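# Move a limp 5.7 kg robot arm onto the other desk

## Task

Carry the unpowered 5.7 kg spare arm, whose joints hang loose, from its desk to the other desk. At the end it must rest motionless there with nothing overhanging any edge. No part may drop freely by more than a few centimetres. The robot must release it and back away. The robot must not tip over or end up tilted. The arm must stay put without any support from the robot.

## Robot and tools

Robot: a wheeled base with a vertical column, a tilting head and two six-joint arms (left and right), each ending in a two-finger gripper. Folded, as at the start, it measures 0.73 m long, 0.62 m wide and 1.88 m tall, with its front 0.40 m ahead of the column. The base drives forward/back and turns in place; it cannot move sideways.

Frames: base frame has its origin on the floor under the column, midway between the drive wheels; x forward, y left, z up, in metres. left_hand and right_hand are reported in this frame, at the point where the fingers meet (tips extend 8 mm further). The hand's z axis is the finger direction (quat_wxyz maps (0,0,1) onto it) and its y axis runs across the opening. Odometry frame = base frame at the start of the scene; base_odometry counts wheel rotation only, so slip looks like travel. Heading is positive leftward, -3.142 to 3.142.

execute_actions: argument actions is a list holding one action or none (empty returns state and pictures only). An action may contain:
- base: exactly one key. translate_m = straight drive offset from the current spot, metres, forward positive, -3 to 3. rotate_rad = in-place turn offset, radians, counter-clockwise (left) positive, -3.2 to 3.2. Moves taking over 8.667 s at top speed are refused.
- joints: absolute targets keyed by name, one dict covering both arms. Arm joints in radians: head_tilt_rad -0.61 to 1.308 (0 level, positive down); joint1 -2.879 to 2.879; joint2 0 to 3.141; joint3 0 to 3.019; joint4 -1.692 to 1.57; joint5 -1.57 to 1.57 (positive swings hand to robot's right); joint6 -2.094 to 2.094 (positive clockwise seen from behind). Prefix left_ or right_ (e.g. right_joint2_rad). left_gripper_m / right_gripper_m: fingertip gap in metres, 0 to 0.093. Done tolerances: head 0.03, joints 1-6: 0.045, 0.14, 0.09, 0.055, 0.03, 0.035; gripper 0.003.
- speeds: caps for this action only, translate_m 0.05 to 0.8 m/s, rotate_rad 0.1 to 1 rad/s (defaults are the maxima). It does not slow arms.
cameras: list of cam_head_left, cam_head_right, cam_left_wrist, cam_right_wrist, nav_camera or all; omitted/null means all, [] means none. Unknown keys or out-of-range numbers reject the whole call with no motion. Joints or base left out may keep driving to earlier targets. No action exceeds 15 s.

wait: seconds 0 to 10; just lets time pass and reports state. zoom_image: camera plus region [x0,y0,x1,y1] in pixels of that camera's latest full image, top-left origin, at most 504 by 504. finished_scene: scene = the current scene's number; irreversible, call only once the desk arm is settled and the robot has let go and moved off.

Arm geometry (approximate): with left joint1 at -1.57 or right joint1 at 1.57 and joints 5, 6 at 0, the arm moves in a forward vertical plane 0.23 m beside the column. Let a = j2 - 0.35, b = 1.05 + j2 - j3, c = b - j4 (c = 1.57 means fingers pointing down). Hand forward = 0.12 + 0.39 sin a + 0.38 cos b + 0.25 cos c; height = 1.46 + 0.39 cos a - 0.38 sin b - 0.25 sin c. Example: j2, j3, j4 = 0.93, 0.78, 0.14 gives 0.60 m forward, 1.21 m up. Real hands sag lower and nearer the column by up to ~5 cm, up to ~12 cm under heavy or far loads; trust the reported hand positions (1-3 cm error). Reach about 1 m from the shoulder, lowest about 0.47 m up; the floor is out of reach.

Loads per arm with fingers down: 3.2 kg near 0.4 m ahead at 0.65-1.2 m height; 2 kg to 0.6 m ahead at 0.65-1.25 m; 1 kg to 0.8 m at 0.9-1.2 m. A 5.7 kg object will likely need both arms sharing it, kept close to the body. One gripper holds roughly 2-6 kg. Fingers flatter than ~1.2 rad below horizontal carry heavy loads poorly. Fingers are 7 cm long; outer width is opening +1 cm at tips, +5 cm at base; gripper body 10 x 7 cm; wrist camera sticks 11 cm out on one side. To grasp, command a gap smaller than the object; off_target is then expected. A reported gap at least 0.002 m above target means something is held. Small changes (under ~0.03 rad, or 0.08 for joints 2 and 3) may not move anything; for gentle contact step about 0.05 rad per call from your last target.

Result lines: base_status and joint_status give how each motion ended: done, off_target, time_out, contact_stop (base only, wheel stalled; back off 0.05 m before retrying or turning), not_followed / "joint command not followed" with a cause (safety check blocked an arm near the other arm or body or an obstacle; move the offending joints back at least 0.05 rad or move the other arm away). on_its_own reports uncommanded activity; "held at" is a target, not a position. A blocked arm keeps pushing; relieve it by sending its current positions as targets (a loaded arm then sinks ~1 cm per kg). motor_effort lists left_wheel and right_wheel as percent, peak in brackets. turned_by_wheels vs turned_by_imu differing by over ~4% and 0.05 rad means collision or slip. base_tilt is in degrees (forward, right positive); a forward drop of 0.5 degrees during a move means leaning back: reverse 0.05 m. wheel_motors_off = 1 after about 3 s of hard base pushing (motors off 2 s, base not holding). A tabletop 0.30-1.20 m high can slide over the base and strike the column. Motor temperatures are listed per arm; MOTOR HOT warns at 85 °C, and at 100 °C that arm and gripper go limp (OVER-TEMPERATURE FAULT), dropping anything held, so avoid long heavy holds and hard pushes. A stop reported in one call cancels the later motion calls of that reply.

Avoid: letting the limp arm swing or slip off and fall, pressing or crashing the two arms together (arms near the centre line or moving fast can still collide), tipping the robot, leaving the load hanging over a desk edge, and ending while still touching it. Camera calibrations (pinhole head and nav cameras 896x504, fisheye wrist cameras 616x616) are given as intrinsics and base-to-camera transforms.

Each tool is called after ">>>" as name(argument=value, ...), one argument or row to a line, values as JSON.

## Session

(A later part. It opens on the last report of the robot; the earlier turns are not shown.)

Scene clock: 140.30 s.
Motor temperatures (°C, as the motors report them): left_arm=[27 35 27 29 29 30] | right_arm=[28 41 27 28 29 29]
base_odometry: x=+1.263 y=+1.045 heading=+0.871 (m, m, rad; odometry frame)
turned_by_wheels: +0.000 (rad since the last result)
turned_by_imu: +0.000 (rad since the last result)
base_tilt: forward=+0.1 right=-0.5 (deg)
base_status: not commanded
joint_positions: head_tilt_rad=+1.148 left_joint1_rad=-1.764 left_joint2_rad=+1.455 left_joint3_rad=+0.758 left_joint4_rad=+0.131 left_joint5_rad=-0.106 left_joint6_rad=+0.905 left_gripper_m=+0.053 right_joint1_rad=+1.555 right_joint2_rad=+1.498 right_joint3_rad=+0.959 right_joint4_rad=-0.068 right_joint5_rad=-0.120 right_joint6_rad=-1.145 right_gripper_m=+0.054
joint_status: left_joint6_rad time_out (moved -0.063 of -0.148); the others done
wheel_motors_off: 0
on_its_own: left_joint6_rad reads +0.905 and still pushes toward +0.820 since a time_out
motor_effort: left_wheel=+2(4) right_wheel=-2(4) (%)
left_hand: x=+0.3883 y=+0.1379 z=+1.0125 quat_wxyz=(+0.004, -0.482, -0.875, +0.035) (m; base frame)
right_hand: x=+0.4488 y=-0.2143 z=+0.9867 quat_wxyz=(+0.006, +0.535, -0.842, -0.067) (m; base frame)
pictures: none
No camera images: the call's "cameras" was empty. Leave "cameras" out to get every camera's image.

>>> execute_actions(
  actions=[
    {"joints":{"left_joint1_rad":-1.865,"right_joint1_rad":1.405,"left_joint5_rad":-0.21,"right_joint5_rad":-0.21,"left_joint6_rad":0.85,"right_joint6_rad":-1.20}},
  ],
  cameras=["cam_head_left"],
)

Scene clock: 144.20 s.
Motor temperatures (°C, as the motors report them): left_arm=[27 35 27 29 29 30] | right_arm=[28 41 27 28 29 29]
base_odometry: x=+1.263 y=+1.045 heading=+0.871 (m, m, rad; odometry frame)
turned_by_wheels: +0.000 (rad since the last result)
turned_by_imu: +0.000 (rad since the last result)
base_tilt: forward=+0.1 right=-0.4 (deg)
base_status: not commanded
joint_positions: head_tilt_rad=+1.148 left_joint1_rad=-1.873 left_joint2_rad=+1.454 left_joint3_rad=+0.762 left_joint4_rad=+0.131 left_joint5_rad=-0.214 left_joint6_rad=+0.870 left_gripper_m=+0.053 right_joint1_rad=+1.453 right_joint2_rad=+1.500 right_joint3_rad=+0.949 right_joint4_rad=-0.069 right_joint5_rad=-0.228 right_joint6_rad=-1.186 right_gripper_m=+0.054
joint_status: right_joint1_rad off_target (ended at +1.453, target +1.405); the others done
wheel_motors_off: 0
motor_effort: left_wheel=+2(4) right_wheel=-2(4) (%)
left_hand: x=+0.3879 y=+0.0974 z=+1.0217 quat_wxyz=(+0.000, -0.492, -0.870, +0.025) (m; base frame)
right_hand: x=+0.4424 y=-0.2554 z=+0.9896 quat_wxyz=(+0.000, +0.526, -0.847, -0.078) (m; base frame)
pictures: cam_head_left
camera_calibration (this result's frames):
cam_head_left: T_world_to_cam=[[-0.00920084, -0.999936, -0.00656244, 0.0391434], [-0.879339, 0.0112155, -0.476064, 0.775748], [0.476107, 0.00139042, -0.879386, 1.26846], [0, 0, 0, 1]] pos_world=[0.0785822, 0.0286768, 1.48503]
Images, in order (width x height): cam_head_left 896x504.

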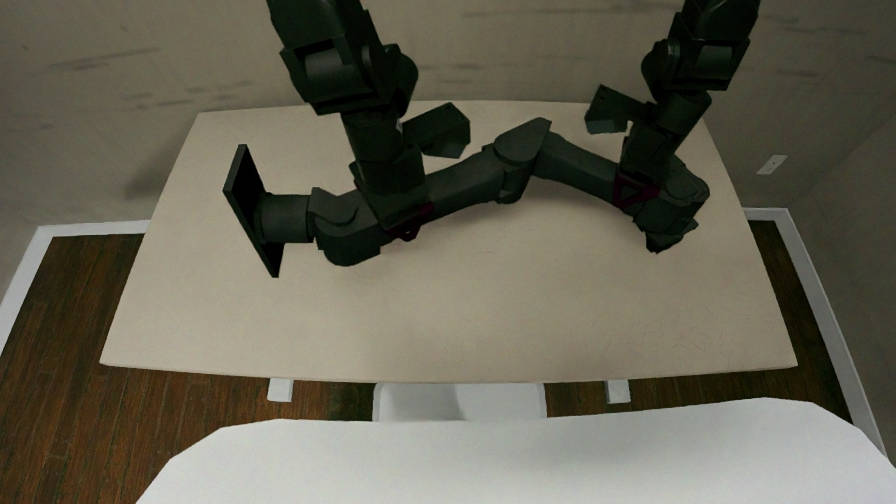

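>>> execute_actions(
  actions=[
    {"joints":{"right_joint1_rad":1.44,"left_joint2_rad":1.51,"left_joint3_rad":0.85,"left_joint4_rad":0.17,"right_joint2_rad":1.54,"right_joint3_rad":1.07,"right_joint4_rad":-0.03}},
  ],
  cameras=["cam_head_left","cam_right_wrist"],
)

>>> zoom_image(
  camera="cam_head_left",
  region=[520, 100, 800, 320],
)

Scene clock: 150.53 s.
Motor temperatures (°C, as the motors report them): left_arm=[27 35 27 29 29 29] | right_arm=[28 42 27 28 29 29]
base_odometry: x=+1.263 y=+1.045 heading=+0.871 (m, m, rad; odometry frame)
turned_by_wheels: +0.000 (rad since the last result)
turned_by_imu: +0.000 (rad since the last result)
base_tilt: forward=+0.1 right=-0.4 (deg)
base_status: not commanded
joint_positions: head_tilt_rad=+1.148 left_joint1_rad=-1.850 left_joint2_rad=+1.598 left_joint3_rad=+0.871 left_joint4_rad=+0.171 left_joint5_rad=-0.221 left_joint6_rad=+0.881 left_gripper_m=+0.053 right_joint1_rad=+1.469 right_joint2_rad=+1.661 right_joint3_rad=+1.078 right_joint4_rad=-0.032 right_joint5_rad=-0.220 right_joint6_rad=-1.179 right_gripper_m=+0.054
joint_status: all done
wheel_motors_off: 0
motor_effort: left_wheel=+3(4) right_wheel=-2(5) (%)
left_hand: x=+0.3976 y=+0.0978 z=+0.9722 quat_wxyz=(+0.003, -0.491, -0.871, +0.012) (m; base frame)
right_hand: x=+0.4515 y=-0.2532 z=+0.9312 quat_wxyz=(-0.002, +0.527, -0.846, -0.079) (m; base frame)
pictures: cam_head_left, cam_right_wrist
camera_calibration (this result's frames):
cam_head_left: T_world_to_cam=[[-0.00920085, -0.999936, -0.00656244, 0.0391434], [-0.879339, 0.0112155, -0.476064, 0.775747], [0.476107, 0.00139042, -0.879386, 1.26846], [0, 0, 0, 1]] pos_world=[0.0785822, 0.0286768, 1.48503]
cam_right_wrist: T_world_to_cam=[[0.892308, -0.431583, -0.132369, -0.386509], [-0.30981, -0.798735, 0.515791, -0.542187], [-0.328335, -0.419235, -0.846427, 0.951342], [0, 0, 0, 1]] pos_world=[0.489269, -0.201038, 1.03373]
Images, in order (width x height): cam_head_left 896x504, cam_right_wrist 616x616.

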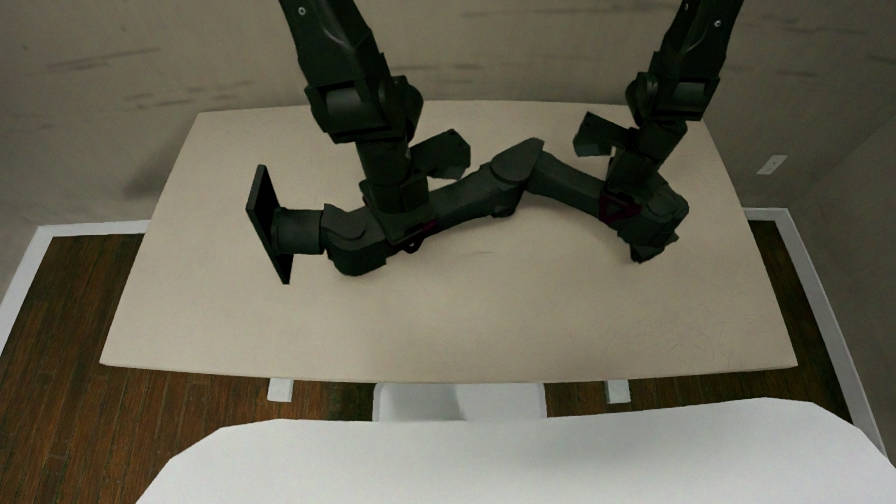

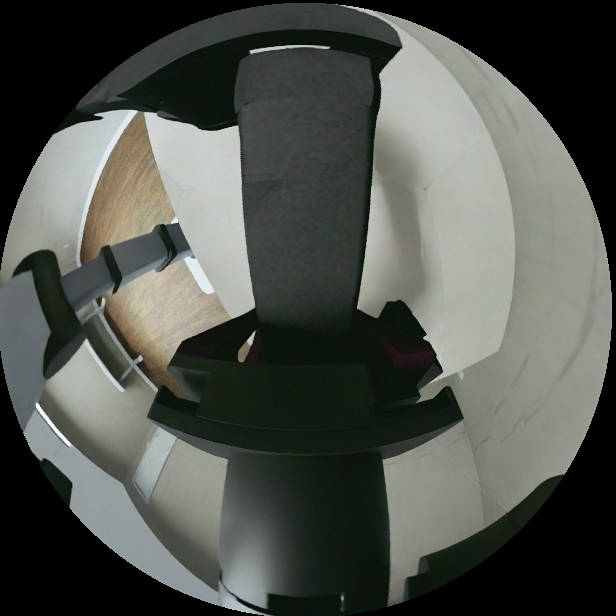

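Region (520, 100, 800, 320) of cam_head_left's 896x504 image, scaled by 1.800, with more detail than that image has; it fills the top 396 rows of this view, and the rest is white.

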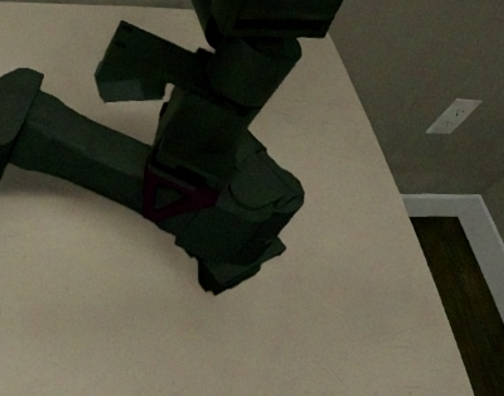

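>>> execute_actions(
  actions=[
    {"joints":{"left_joint2_rad":1.60,"left_joint3_rad":0.92,"left_joint4_rad":0.19,"right_joint2_rad":1.60,"right_joint3_rad":1.12,"right_joint4_rad":-0.02}},
  ],
  cameras=["cam_head_left"],
)

>>> zoom_image(
  camera="cam_head_left",
  region=[520, 100, 800, 320],
)

Scene clock: 155.03 s.
Motor temperatures (°C, as the motors report them): left_arm=[27 35 27 29 29 29] | right_arm=[28 42 27 28 29 29]
base_odometry: x=+1.263 y=+1.045 heading=+0.871 (m, m, rad; odometry frame)
turned_by_wheels: +0.000 (rad since the last result)
turned_by_imu: +0.000 (rad since the last result)
base_tilt: forward=+0.1 right=-0.3 (deg)
base_status: not commanded
joint_positions: head_tilt_rad=+1.148 left_joint1_rad=-1.845 left_joint2_rad=+1.673 left_joint3_rad=+0.939 left_joint4_rad=+0.189 left_joint5_rad=-0.198 left_joint6_rad=+0.881 left_gripper_m=+0.053 right_joint1_rad=+1.463 right_joint2_rad=+1.704 right_joint3_rad=+1.131 right_joint4_rad=-0.026 right_joint5_rad=-0.202 right_joint6_rad=-1.187 right_gripper_m=+0.054
joint_status: all done
wheel_motors_off: 0
motor_effort: left_wheel=+3(4) right_wheel=-2(3) (%)
left_hand: x=+0.4054 y=+0.0892 z=+0.9454 quat_wxyz=(-0.005, -0.489, -0.872, +0.019) (m; base frame)
right_hand: x=+0.4626 y=-0.2625 z=+0.9146 quat_wxyz=(-0.002, +0.531, -0.845, -0.065) (m; base frame)
pictures: cam_head_left
camera_calibration (this result's frames):
cam_head_left: T_world_to_cam=[[-0.00920086, -0.999936, -0.00656242, 0.0391434], [-0.87934, 0.0112155, -0.476062, 0.775746], [0.476106, 0.00139042, -0.879387, 1.26846], [0, 0, 0, 1]] pos_world=[0.0785821, 0.0286768, 1.48503]
Images, in order (width x height): cam_head_left 896x504.

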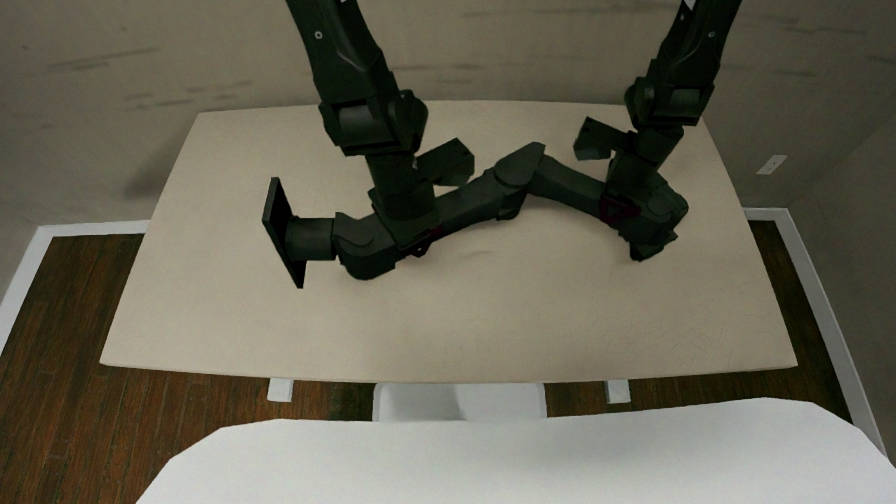

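Region (520, 100, 800, 320) of cam_head_left's 896x504 image, scaled by 1.800, with more detail than that image has; it fills the top 396 rows of this view, and the rest is white.

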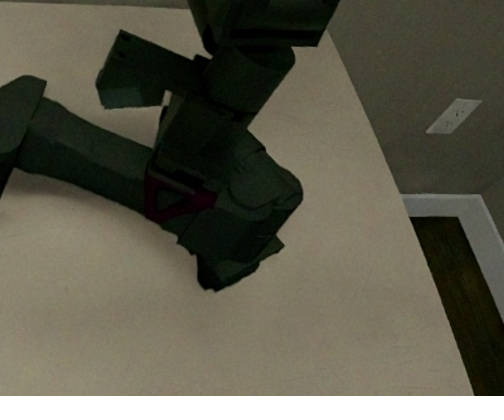

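>>> execute_actions(
  actions=[
    {"joints":{"left_joint1_rad":-1.745,"right_joint1_rad":1.545,"left_joint5_rad":-0.10,"right_joint5_rad":-0.10,"left_joint6_rad":0.92,"right_joint6_rad":-1.14}},
  ],
  cameras=["cam_head_left"],
)

>>> zoom_image(
  camera="cam_head_left",
  region=[480, 100, 760, 320],
)

Scene clock: 159.77 s.
Motor temperatures (°C, as the motors report them): left_arm=[27 35 27 29 29 29] | right_arm=[28 42 27 28 29 29]
base_odometry: x=+1.263 y=+1.045 heading=+0.871 (m, m, rad; odometry frame)
turned_by_wheels: +0.000 (rad since the last result)
turned_by_imu: +0.000 (rad since the last result)
base_tilt: forward=+0.2 right=-0.3 (deg)
base_status: not commanded
joint_positions: head_tilt_rad=+1.148 left_joint1_rad=-1.728 left_joint2_rad=+1.675 left_joint3_rad=+0.939 left_joint4_rad=+0.190 left_joint5_rad=-0.097 left_joint6_rad=+0.952 left_gripper_m=+0.053 right_joint1_rad=+1.567 right_joint2_rad=+1.707 right_joint3_rad=+1.132 right_joint4_rad=-0.018 right_joint5_rad=-0.103 right_joint6_rad=-1.123 right_gripper_m=+0.054
joint_status: all done
wheel_motors_off: 0
motor_effort: left_wheel=+4(4) right_wheel=-4(4) (%)
left_hand: x=+0.4090 y=+0.1439 z=+0.9344 quat_wxyz=(-0.001, -0.493, -0.870, +0.021) (m; base frame)
right_hand: x=+0.4635 y=-0.2102 z=+0.9105 quat_wxyz=(+0.003, +0.529, -0.846, -0.061) (m; base frame)
pictures: cam_head_left
camera_calibration (this result's frames):
cam_head_left: T_world_to_cam=[[-0.00920086, -0.999936, -0.00656242, 0.0391434], [-0.87934, 0.0112155, -0.476062, 0.775745], [0.476106, 0.00139042, -0.879387, 1.26846], [0, 0, 0, 1]] pos_world=[0.0785821, 0.0286768, 1.48503]
Images, in order (width x height): cam_head_left 896x504.

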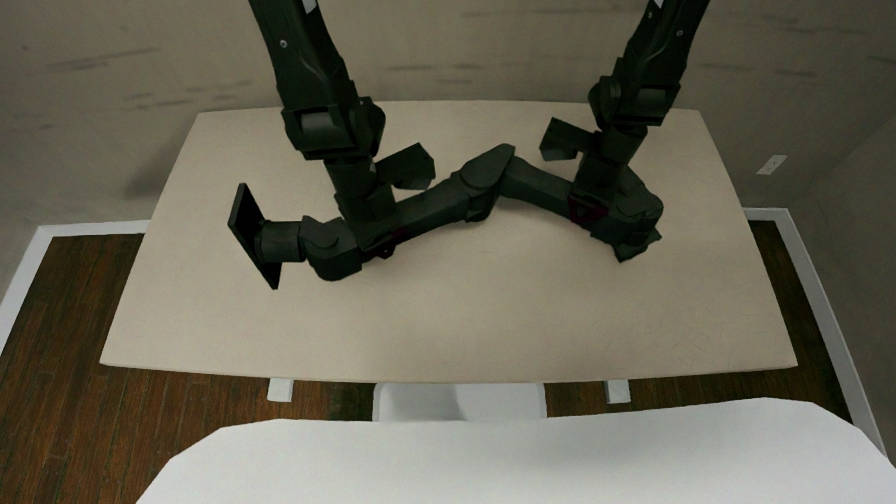

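Region (480, 100, 760, 320) of cam_head_left's 896x504 image, scaled by 1.800, with more detail than that image has; it fills the top 396 rows of this view, and the rest is white.

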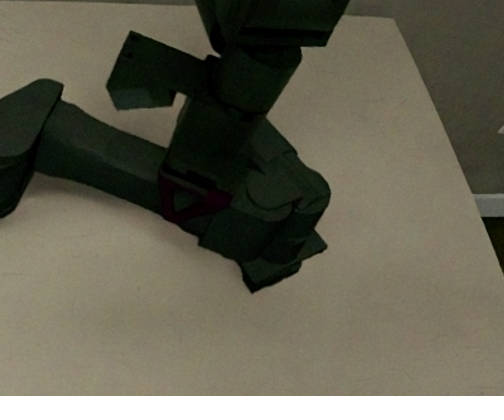

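>>> execute_actions(
  actions=[
    {"joints":{"left_joint1_rad":-1.615,"right_joint1_rad":1.675,"left_joint5_rad":0.01,"right_joint5_rad":0.01,"left_joint6_rad":0.98,"right_joint6_rad":-1.075,"left_joint2_rad":1.65,"left_joint3_rad":0.97,"left_joint4_rad":0.19,"right_joint2_rad":1.67,"right_joint3_rad":1.20,"right_joint4_rad":-0.03}},
  ],
  cameras=["cam_head_left"],
)

>>> zoom_image(
  camera="cam_head_left",
  region=[450, 100, 730, 320],
)

Scene clock: 166.00 s.
Motor temperatures (°C, as the motors report them): left_arm=[27 35 27 29 29 29] | right_arm=[28 42 27 28 29 29]
base_odometry: x=+1.263 y=+1.045 heading=+0.871 (m, m, rad; odometry frame)
turned_by_wheels: +0.000 (rad since the last result)
turned_by_imu: +0.000 (rad since the last result)
base_tilt: forward=+0.2 right=-0.4 (deg)
base_status: not commanded
joint_positions: head_tilt_rad=+1.148 left_joint1_rad=-1.603 left_joint2_rad=+1.734 left_joint3_rad=+0.998 left_joint4_rad=+0.195 left_joint5_rad=+0.007 left_joint6_rad=+1.013 left_gripper_m=+0.053 right_joint1_rad=+1.679 right_joint2_rad=+1.766 right_joint3_rad=+1.210 right_joint4_rad=-0.026 right_joint5_rad=+0.006 right_joint6_rad=-1.069 right_gripper_m=+0.054
joint_status: all done
wheel_motors_off: 0
motor_effort: left_wheel=+4(5) right_wheel=-5(6) (%)
left_hand: x=+0.4172 y=+0.2027 z=+0.9074 quat_wxyz=(-0.001, -0.492, -0.870, +0.019) (m; base frame)
right_hand: x=+0.4751 y=-0.1517 z=+0.8902 quat_wxyz=(+0.004, +0.533, -0.844, -0.052) (m; base frame)
pictures: cam_head_left
camera_calibration (this result's frames):
cam_head_left: T_world_to_cam=[[-0.00920086, -0.999936, -0.00656242, 0.0391434], [-0.87934, 0.0112155, -0.476062, 0.775746], [0.476106, 0.00139042, -0.879387, 1.26846], [0, 0, 0, 1]] pos_world=[0.0785821, 0.0286768, 1.48503]
Images, in order (width x height): cam_head_left 896x504.

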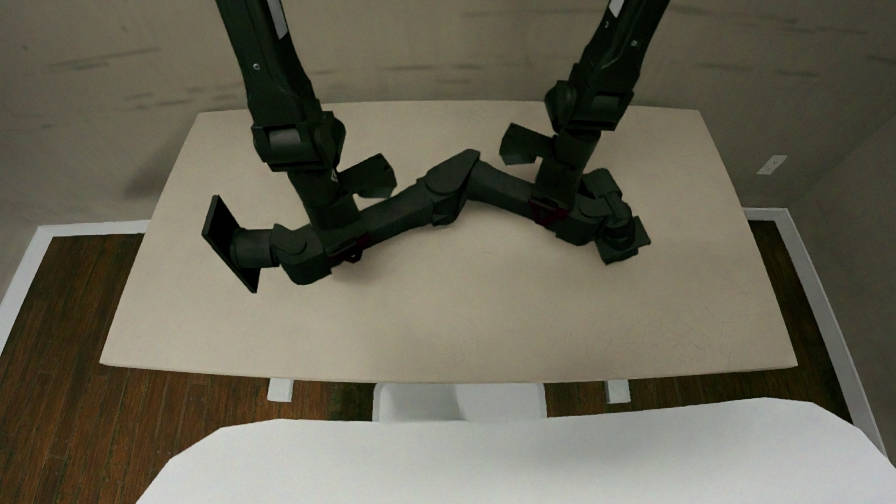

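Region (450, 100, 730, 320) of cam_head_left's 896x504 image, scaled by 1.800, with more detail than that image has; it fills the top 396 rows of this view, and the rest is white.

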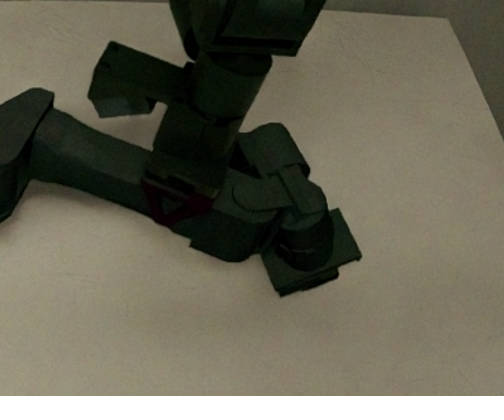

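>>> execute_actions(
  actions=[
    {"joints":{"left_joint1_rad":-1.515,"right_joint1_rad":1.775,"left_joint5_rad":0.10,"right_joint5_rad":0.10,"left_joint6_rad":1.05,"right_joint6_rad":-1.02,"left_joint2_rad":1.74,"left_joint3_rad":1.05,"left_joint4_rad":0.21,"right_joint2_rad":1.76,"right_joint3_rad":1.28,"right_joint4_rad":-0.01}},
  ],
  cameras=["cam_head_left"],
)

>>> zoom_image(
  camera="cam_head_left",
  region=[450, 100, 730, 320],
)

Scene clock: 170.43 s.
Motor temperatures (°C, as the motors report them): left_arm=[27 36 27 29 29 29] | right_arm=[28 42 27 28 29 29]
base_odometry: x=+1.263 y=+1.045 heading=+0.871 (m, m, rad; odometry frame)
turned_by_wheels: +0.000 (rad since the last result)
turned_by_imu: +0.000 (rad since the last result)
base_tilt: forward=+0.2 right=-0.3 (deg)
base_status: not commanded
joint_positions: head_tilt_rad=+1.148 left_joint1_rad=-1.507 left_joint2_rad=+1.822 left_joint3_rad=+1.071 left_joint4_rad=+0.212 left_joint5_rad=+0.091 left_joint6_rad=+1.084 left_gripper_m=+0.053 right_joint1_rad=+1.761 right_joint2_rad=+1.872 right_joint3_rad=+1.295 right_joint4_rad=-0.012 right_joint5_rad=+0.091 right_joint6_rad=-1.003 right_gripper_m=+0.054
joint_status: all done
wheel_motors_off: 0
motor_effort: left_wheel=+4(6) right_wheel=-4(5) (%)
left_hand: x=+0.4167 y=+0.2517 z=+0.8757 quat_wxyz=(-0.003, -0.502, -0.865, +0.019) (m; base frame)
right_hand: x=+0.4669 y=-0.1039 z=+0.8561 quat_wxyz=(+0.009, +0.525, -0.850, -0.046) (m; base frame)
pictures: cam_head_left
camera_calibration (this result's frames):
cam_head_left: T_world_to_cam=[[-0.00920086, -0.999936, -0.00656242, 0.0391434], [-0.87934, 0.0112155, -0.476062, 0.775746], [0.476106, 0.00139042, -0.879387, 1.26846], [0, 0, 0, 1]] pos_world=[0.0785821, 0.0286768, 1.48503]
Images, in order (width x height): cam_head_left 896x504.

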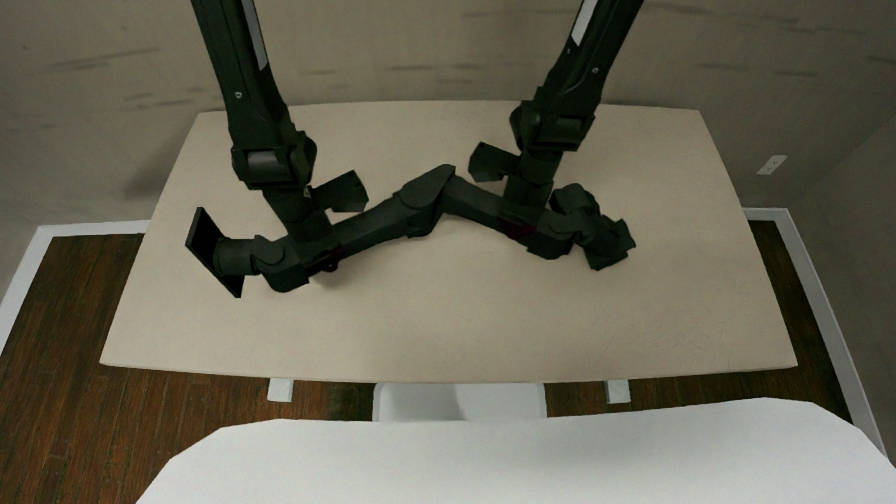

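Region (450, 100, 730, 320) of cam_head_left's 896x504 image, scaled by 1.800, with more detail than that image has; it fills the top 396 rows of this view, and the rest is white.

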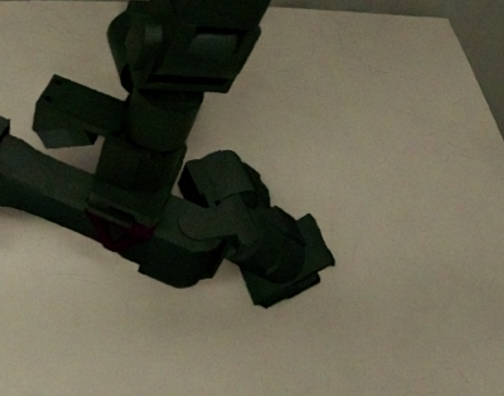

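>>> execute_actions(
  actions=[
    {"joints":{"left_joint1_rad":-1.475,"right_joint1_rad":1.815,"left_joint5_rad":0.135,"right_joint5_rad":0.135,"left_joint6_rad":1.09,"right_joint6_rad":-0.99,"left_joint2_rad":1.85,"left_joint3_rad":1.15,"left_joint4_rad":0.23,"right_joint2_rad":1.87,"right_joint3_rad":1.38,"right_joint4_rad":0.0}},
  ],
  cameras=["cam_head_left"],
)

Scene clock: 174.70 s.
Motor temperatures (°C, as the motors report them): left_arm=[27 36 27 29 29 29] | right_arm=[28 42 27 28 29 29]
base_odometry: x=+1.263 y=+1.045 heading=+0.871 (m, m, rad; odometry frame)
turned_by_wheels: +0.000 (rad since the last result)
turned_by_imu: +0.000 (rad since the last result)
base_tilt: forward=+0.2 right=-0.4 (deg)
base_status: not commanded
joint_positions: head_tilt_rad=+1.148 left_joint1_rad=-1.480 left_joint2_rad=+1.935 left_joint3_rad=+1.178 left_joint4_rad=+0.230 left_joint5_rad=+0.127 left_joint6_rad=+1.110 left_gripper_m=+0.053 right_joint1_rad=+1.780 right_joint2_rad=+1.973 right_joint3_rad=+1.391 right_joint4_rad=+0.000 right_joint5_rad=+0.128 right_joint6_rad=-0.983 right_gripper_m=+0.054
joint_status: all done
wheel_motors_off: 0
motor_effort: left_wheel=+4(5) right_wheel=-3(5) (%)
left_hand: x=+0.4188 y=+0.2669 z=+0.8340 quat_wxyz=(-0.013, -0.507, -0.862, +0.021) (m; base frame)
right_hand: x=+0.4653 y=-0.0897 z=+0.8196 quat_wxyz=(+0.011, +0.521, -0.853, -0.034) (m; base frame)
pictures: cam_head_left
camera_calibration (this result's frames):
cam_head_left: T_world_to_cam=[[-0.00920086, -0.999936, -0.00656242, 0.0391434], [-0.87934, 0.0112155, -0.476062, 0.775745], [0.476105, 0.00139042, -0.879387, 1.26846], [0, 0, 0, 1]] pos_world=[0.0785821, 0.0286768, 1.48503]
Images, in order (width x height): cam_head_left 896x504.

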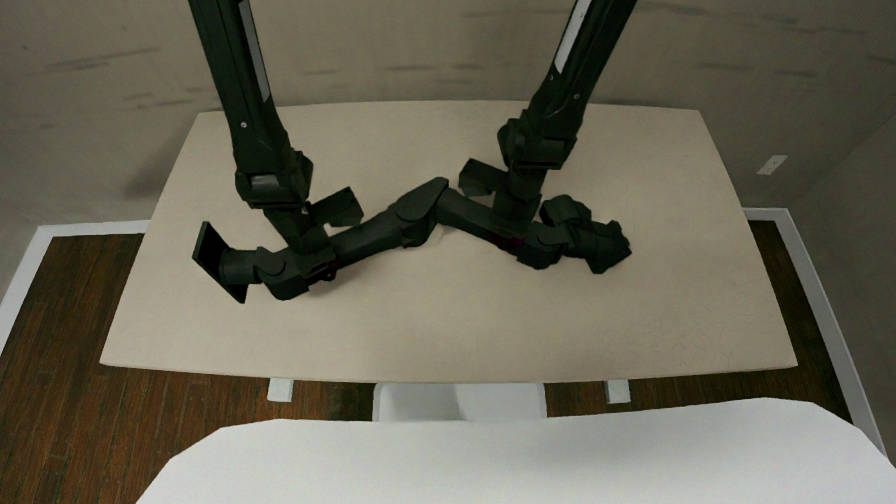

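>>> execute_actions(
  actions=[
    {"joints":{"left_joint2_rad":1.96,"left_joint3_rad":1.24,"left_joint4_rad":0.25,"right_joint2_rad":1.97,"right_joint3_rad":1.46,"right_joint4_rad":0.02}},
  ],
  cameras=["cam_head_left"],
)

>>> zoom_image(
  camera="cam_head_left",
  region=[180, 150, 680, 340],
)

Scene clock: 177.83 s.
Motor temperatures (°C, as the motors report them): left_arm=[27 36 27 29 29 29] | right_arm=[28 42 27 28 29 29]
base_odometry: x=+1.263 y=+1.045 heading=+0.871 (m, m, rad; odometry frame)
turned_by_wheels: +0.000 (rad since the last result)
turned_by_imu: +0.000 (rad since the last result)
base_tilt: forward=+0.2 right=-0.5 (deg)
base_status: not commanded
joint_positions: head_tilt_rad=+1.148 left_joint1_rad=-1.478 left_joint2_rad=+2.039 left_joint3_rad=+1.270 left_joint4_rad=+0.247 left_joint5_rad=+0.132 left_joint6_rad=+1.101 left_gripper_m=+0.053 right_joint1_rad=+1.783 right_joint2_rad=+2.054 right_joint3_rad=+1.466 right_joint4_rad=+0.013 right_joint5_rad=+0.143 right_joint6_rad=-0.993 right_gripper_m=+0.054
joint_status: all done
wheel_motors_off: 0
motor_effort: left_wheel=+4(5) right_wheel=-2(4) (%)
left_hand: x=+0.4129 y=+0.2709 z=+0.7955 quat_wxyz=(-0.015, -0.503, -0.864, +0.020) (m; base frame)
right_hand: x=+0.4622 y=-0.0852 z=+0.7893 quat_wxyz=(+0.010, +0.525, -0.850, -0.027) (m; base frame)
pictures: cam_head_left
camera_calibration (this result's frames):
cam_head_left: T_world_to_cam=[[-0.00920086, -0.999936, -0.00656242, 0.0391434], [-0.87934, 0.0112155, -0.476062, 0.775745], [0.476105, 0.00139042, -0.879387, 1.26846], [0, 0, 0, 1]] pos_world=[0.0785821, 0.0286768, 1.48503]
Images, in order (width x height): cam_head_left 896x504.

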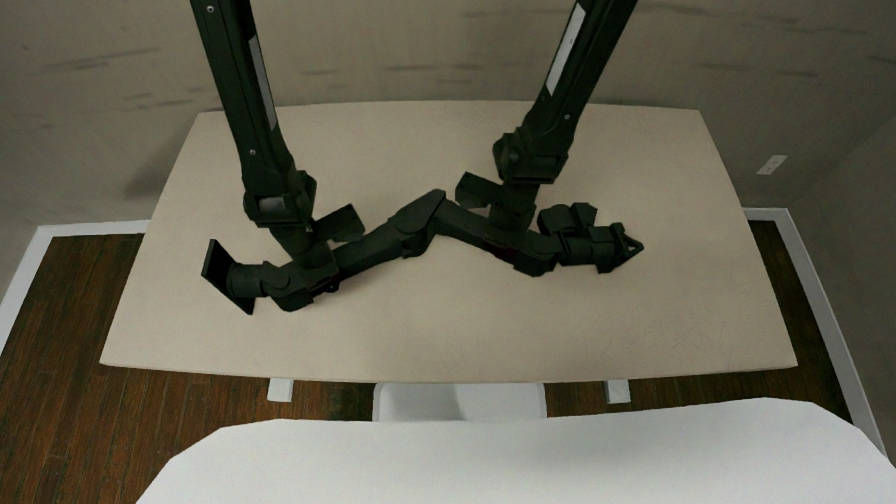

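Region (180, 150, 680, 340) of cam_head_left's 896x504 image, scaled by 1.008, with more detail than that image has; it fills the top 192 rows of this view, and the rest is white.

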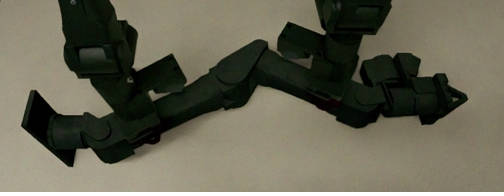

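Nicely unfolded. Final small lowering.

>>> execute_actions(
  actions=[
    {"joints":{"left_joint2_rad":2.03,"left_joint3_rad":1.29,"left_joint4_rad":0.26,"right_joint2_rad":2.07,"right_joint3_rad":1.53,"right_joint4_rad":0.03}},
  ],
  cameras=["cam_head_left"],
)

Scene clock: 180.07 s.
Motor temperatures (°C, as the motors report them): left_arm=[27 36 27 29 29 29] | right_arm=[28 42 27 28 29 28]
base_odometry: x=+1.263 y=+1.045 heading=+0.871 (m, m, rad; odometry frame)
turned_by_wheels: +0.000 (rad since the last result)
turned_by_imu: +0.000 (rad since the last result)
base_tilt: forward=+0.2 right=-0.4 (deg)
base_status: not commanded
joint_positions: head_tilt_rad=+1.149 left_joint1_rad=-1.475 left_joint2_rad=+2.063 left_joint3_rad=+1.297 left_joint4_rad=+0.252 left_joint5_rad=+0.114 left_joint6_rad=+1.103 left_gripper_m=+0.053 right_joint1_rad=+1.781 right_joint2_rad=+2.116 right_joint3_rad=+1.535 right_joint4_rad=+0.014 right_joint5_rad=+0.125 right_joint6_rad=-0.993 right_gripper_m=+0.054
joint_status: all done
wheel_motors_off: 0
motor_effort: left_wheel=+3(4) right_wheel=-3(5) (%)
left_hand: x=+0.4145 y=+0.2767 z=+0.7860 quat_wxyz=(-0.013, -0.504, -0.864, +0.010) (m; base frame)
right_hand: x=+0.4615 y=-0.0794 z=+0.7657 quat_wxyz=(+0.003, +0.524, -0.851, -0.033) (m; base frame)
pictures: cam_head_left
camera_calibration (this result's frames):
cam_head_left: T_world_to_cam=[[-0.00920124, -0.999936, -0.00656189, 0.0391426], [-0.879368, 0.0112155, -0.476011, 0.775668], [0.476055, 0.00139042, -0.879415, 1.26851], [0, 0, 0, 1]] pos_world=[0.0785789, 0.0286768, 1.48503]
Images, in order (width x height): cam_head_left 896x504.

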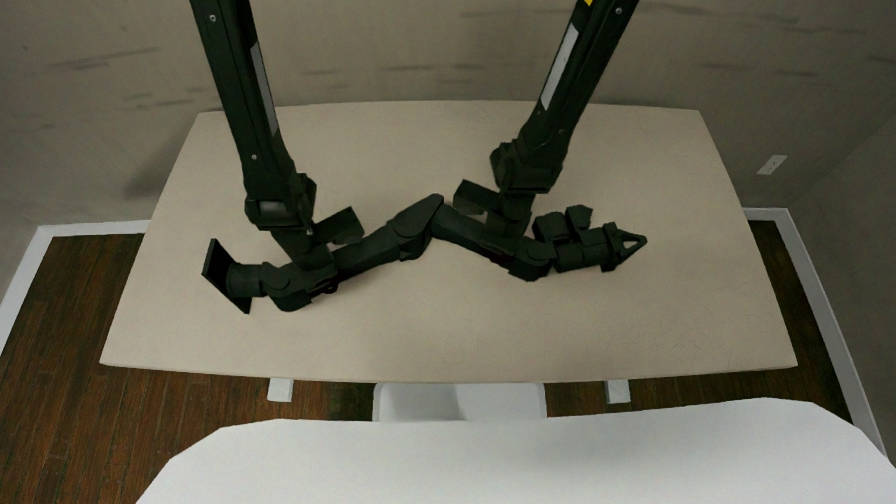

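>>> execute_actions(
  actions=[],
  cameras=["cam_head_left"],
)

>>> execute_actions(
  actions=[
    {"joints":{"left_gripper_m":0.093,"right_gripper_m":0.093}},
  ],
  cameras=["cam_head_left"],
)

Scene clock: 185.43 s.
Motor temperatures (°C, as the motors report them): left_arm=[27 35 27 29 29 29] | right_arm=[28 42 27 28 29 28]
base_odometry: x=+1.263 y=+1.045 heading=+0.871 (m, m, rad; odometry frame)
turned_by_wheels: +0.000 (rad since the last result)
turned_by_imu: +0.000 (rad since the last result)
base_tilt: forward=+0.1 right=-0.3 (deg)
base_status: not commanded
joint_positions: head_tilt_rad=+1.149 left_joint1_rad=-1.475 left_joint2_rad=+2.063 left_joint3_rad=+1.297 left_joint4_rad=+0.252 left_joint5_rad=+0.114 left_joint6_rad=+1.103 left_gripper_m=+0.053 right_joint1_rad=+1.781 right_joint2_rad=+2.116 right_joint3_rad=+1.535 right_joint4_rad=+0.014 right_joint5_rad=+0.125 right_joint6_rad=-0.993 right_gripper_m=+0.054
joint_status: all done
wheel_motors_off: 0
motor_effort: left_wheel=+3(4) right_wheel=-3(5) (%)
left_hand: x=+0.4145 y=+0.2767 z=+0.7860 quat_wxyz=(-0.013, -0.504, -0.864, +0.010) (m; base frame)
right_hand: x=+0.4615 y=-0.0794 z=+0.7657 quat_wxyz=(+0.003, +0.524, -0.851, -0.033) (m; base frame)
pictures: cam_head_left
camera_calibration (this result's frames):
cam_head_left: T_world_to_cam=[[-0.00920124, -0.999936, -0.00656189, 0.0391426], [-0.879368, 0.0112155, -0.476011, 0.775668], [0.476054, 0.00139042, -0.879415, 1.26851], [0, 0, 0, 1]] pos_world=[0.0785789, 0.0286768, 1.48503]
Images, in order (width x height): cam_head_left 896x504.

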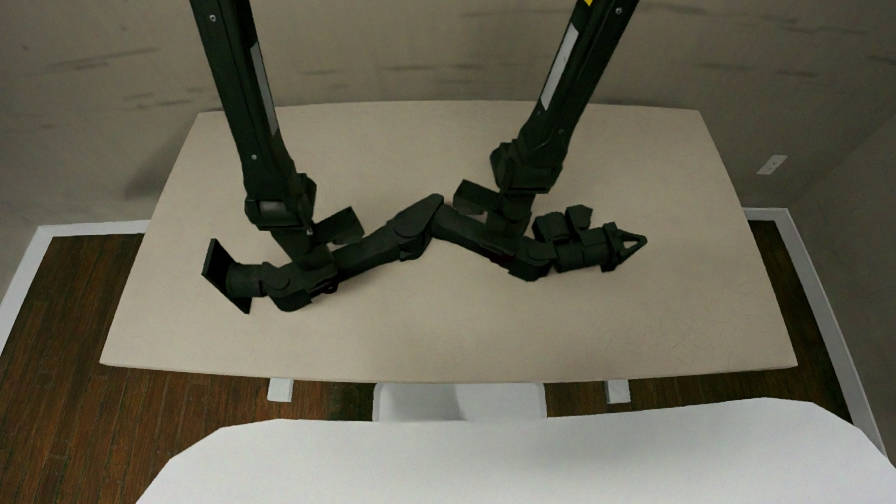

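Scene clock: 186.33 s.
Motor temperatures (°C, as the motors report them): left_arm=[27 35 27 29 29 29] | right_arm=[28 42 27 28 29 28]
base_odometry: x=+1.263 y=+1.045 heading=+0.871 (m, m, rad; odometry frame)
turned_by_wheels: +0.000 (rad since the last result)
turned_by_imu: +0.000 (rad since the last result)
base_tilt: forward=+0.1 right=-0.3 (deg)
base_status: not commanded
joint_positions: head_tilt_rad=+1.149 left_joint1_rad=-1.475 left_joint2_rad=+2.044 left_joint3_rad=+1.297 left_joint4_rad=+0.252 left_joint5_rad=+0.132 left_joint6_rad=+1.098 left_gripper_m=+0.093 right_joint1_rad=+1.816 right_joint2_rad=+2.071 right_joint3_rad=+1.531 right_joint4_rad=+0.018 right_joint5_rad=+0.133 right_joint6_rad=-0.993 right_gripper_m=+0.093
joint_status: all done
wheel_motors_off: 0
motor_effort: left_wheel=+4(4) right_wheel=-3(4) (%)
left_hand: x=+0.4276 y=+0.2741 z=+0.7919 quat_wxyz=(-0.026, -0.502, -0.864, +0.012) (m; base frame)
right_hand: x=+0.4887 y=-0.0530 z=+0.7867 quat_wxyz=(-0.023, +0.528, -0.848, -0.032) (m; base frame)
pictures: cam_head_left
camera_calibration (this result's frames):
cam_head_left: T_world_to_cam=[[-0.00920124, -0.999936, -0.00656189, 0.0391426], [-0.879368, 0.0112155, -0.476011, 0.775668], [0.476054, 0.00139042, -0.879415, 1.26851], [0, 0, 0, 1]] pos_world=[0.0785789, 0.0286768, 1.48503]
Images, in order (width x height): cam_head_left 896x504.

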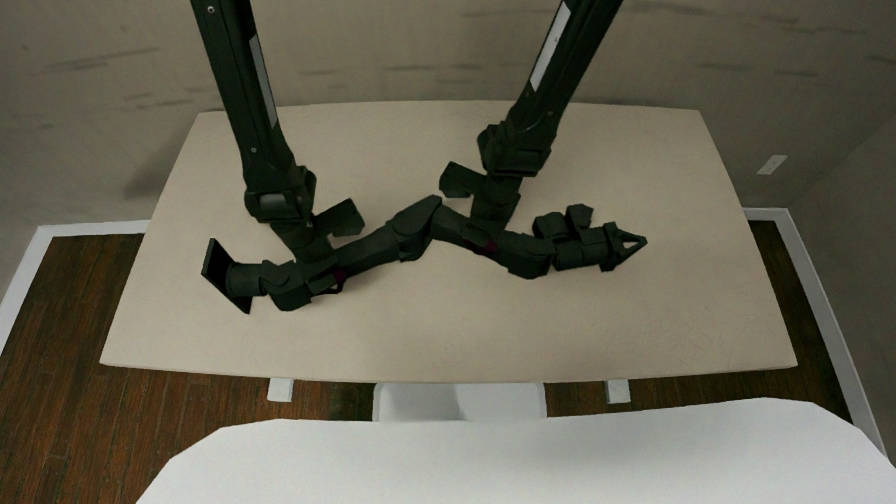

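>>> execute_actions(
  actions=[
    {"joints":{"left_joint2_rad":1.80,"left_joint3_rad":1.10,"left_joint4_rad":0.22,"right_joint2_rad":1.82,"right_joint3_rad":1.32,"right_joint4_rad":0.02}},
  ],
  cameras=["cam_head_left"],
)

Scene clock: 189.33 s.
Motor temperatures (°C, as the motors report them): left_arm=[27 35 27 29 29 29] | right_arm=[28 41 27 28 29 28]
base_odometry: x=+1.263 y=+1.045 heading=+0.871 (m, m, rad; odometry frame)
turned_by_wheels: +0.000 (rad since the last result)
turned_by_imu: +0.000 (rad since the last result)
base_tilt: forward=+0.2 right=-0.4 (deg)
base_status: not commanded
joint_positions: head_tilt_rad=+1.149 left_joint1_rad=-1.475 left_joint2_rad=+1.785 left_joint3_rad=+1.102 left_joint4_rad=+0.232 left_joint5_rad=+0.132 left_joint6_rad=+1.097 left_gripper_m=+0.093 right_joint1_rad=+1.816 right_joint2_rad=+1.811 right_joint3_rad=+1.327 right_joint4_rad=+0.018 right_joint5_rad=+0.133 right_joint6_rad=-0.993 right_gripper_m=+0.093
joint_status: all done
wheel_motors_off: 0
motor_effort: left_wheel=+3(4) right_wheel=-3(3) (%)
left_hand: x=+0.4617 y=+0.2677 z=+0.8868 quat_wxyz=(-0.044, -0.504, -0.863, +0.001) (m; base frame)
right_hand: x=+0.5278 y=-0.0695 z=+0.8855 quat_wxyz=(-0.048, +0.524, -0.850, -0.021) (m; base frame)
pictures: cam_head_left
camera_calibration (this result's frames):
cam_head_left: T_world_to_cam=[[-0.00920124, -0.999936, -0.00656189, 0.0391426], [-0.879368, 0.0112155, -0.476011, 0.775668], [0.476055, 0.00139042, -0.879415, 1.26851], [0, 0, 0, 1]] pos_world=[0.0785789, 0.0286768, 1.48503]
Images, in order (width x height): cam_head_left 896x504.

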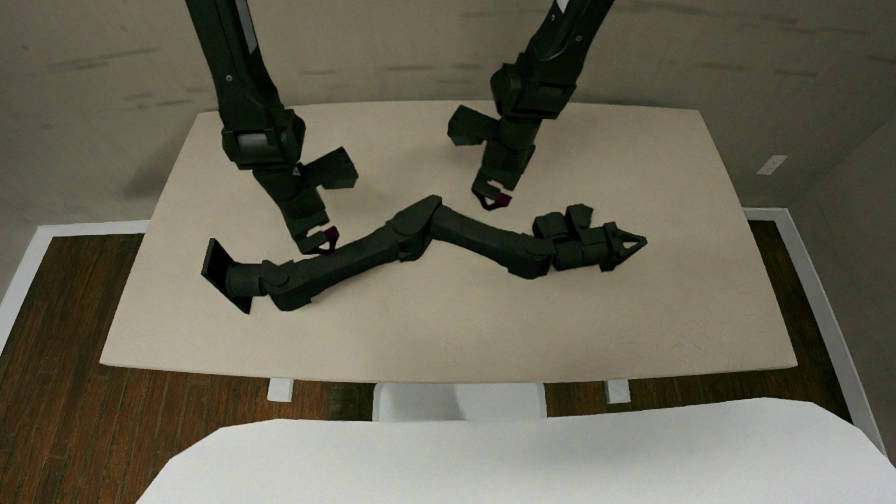

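Clear. Back away.

>>> execute_actions(
  actions=[
    {"base":{"translate_m":-0.6},"joints":{"head_tilt_rad":0.8}},
  ],
  cameras=["cam_head_left"],
)

Scene clock: 196.13 s.
Motor temperatures (°C, as the motors report them): left_arm=[27 34 27 29 29 29] | right_arm=[28 40 27 28 29 28]
base_odometry: x=+0.877 y=+0.585 heading=+0.872 (m, m, rad; odometry frame)
turned_by_wheels: +0.001 (rad since the last result)
turned_by_imu: +0.003 (rad since the last result)
base_tilt: forward=+0.1 right=-0.3 (deg)
base_status: done
joint_positions: head_tilt_rad=+0.815 left_joint1_rad=-1.475 left_joint2_rad=+1.790 left_joint3_rad=+1.098 left_joint4_rad=+0.232 left_joint5_rad=+0.133 left_joint6_rad=+1.097 left_gripper_m=+0.093 right_joint1_rad=+1.817 right_joint2_rad=+1.816 right_joint3_rad=+1.320 right_joint4_rad=+0.018 right_joint5_rad=+0.134 right_joint6_rad=-0.993 right_gripper_m=+0.093
joint_status: all done
wheel_motors_off: 0
motor_effort: left_wheel=+1(52) right_wheel=+0(36) (%)
left_hand: x=+0.4560 y=+0.2675 z=+0.8852 quat_wxyz=(-0.040, -0.503, -0.863, +0.003) (m; base frame)
right_hand: x=+0.5199 y=-0.0694 z=+0.8830 quat_wxyz=(-0.043, +0.525, -0.850, -0.023) (m; base frame)
pictures: cam_head_left
camera_calibration (this result's frames):
cam_head_left: T_world_to_cam=[[-0.00654806, -0.999936, -0.00921108, 0.0430897], [-0.675241, 0.0112155, -0.737512, 1.16817], [0.737569, 0.00139042, -0.675271, 0.941051], [0, 0, 0, 1]] pos_world=[0.094991, 0.0286768, 1.4974]
Images, in order (width x height): cam_head_left 896x504.

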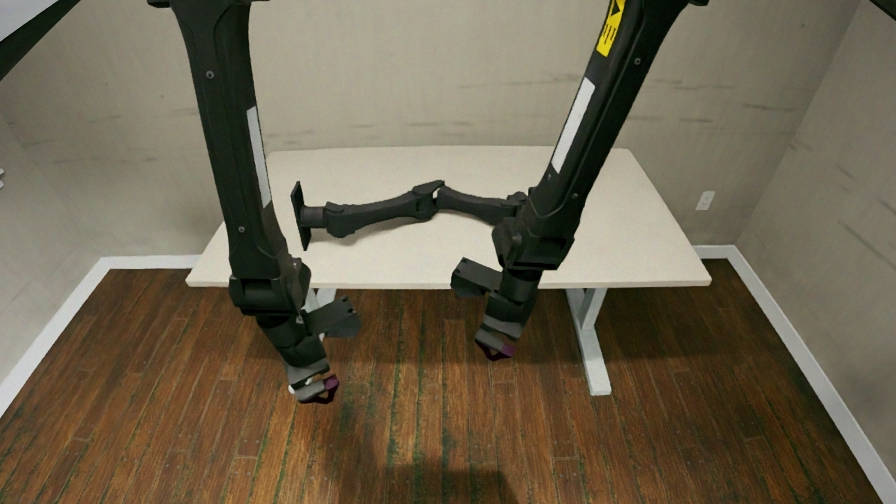

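>>> finished_scene(
  scene=2,
)

The scene is finished: the task was done.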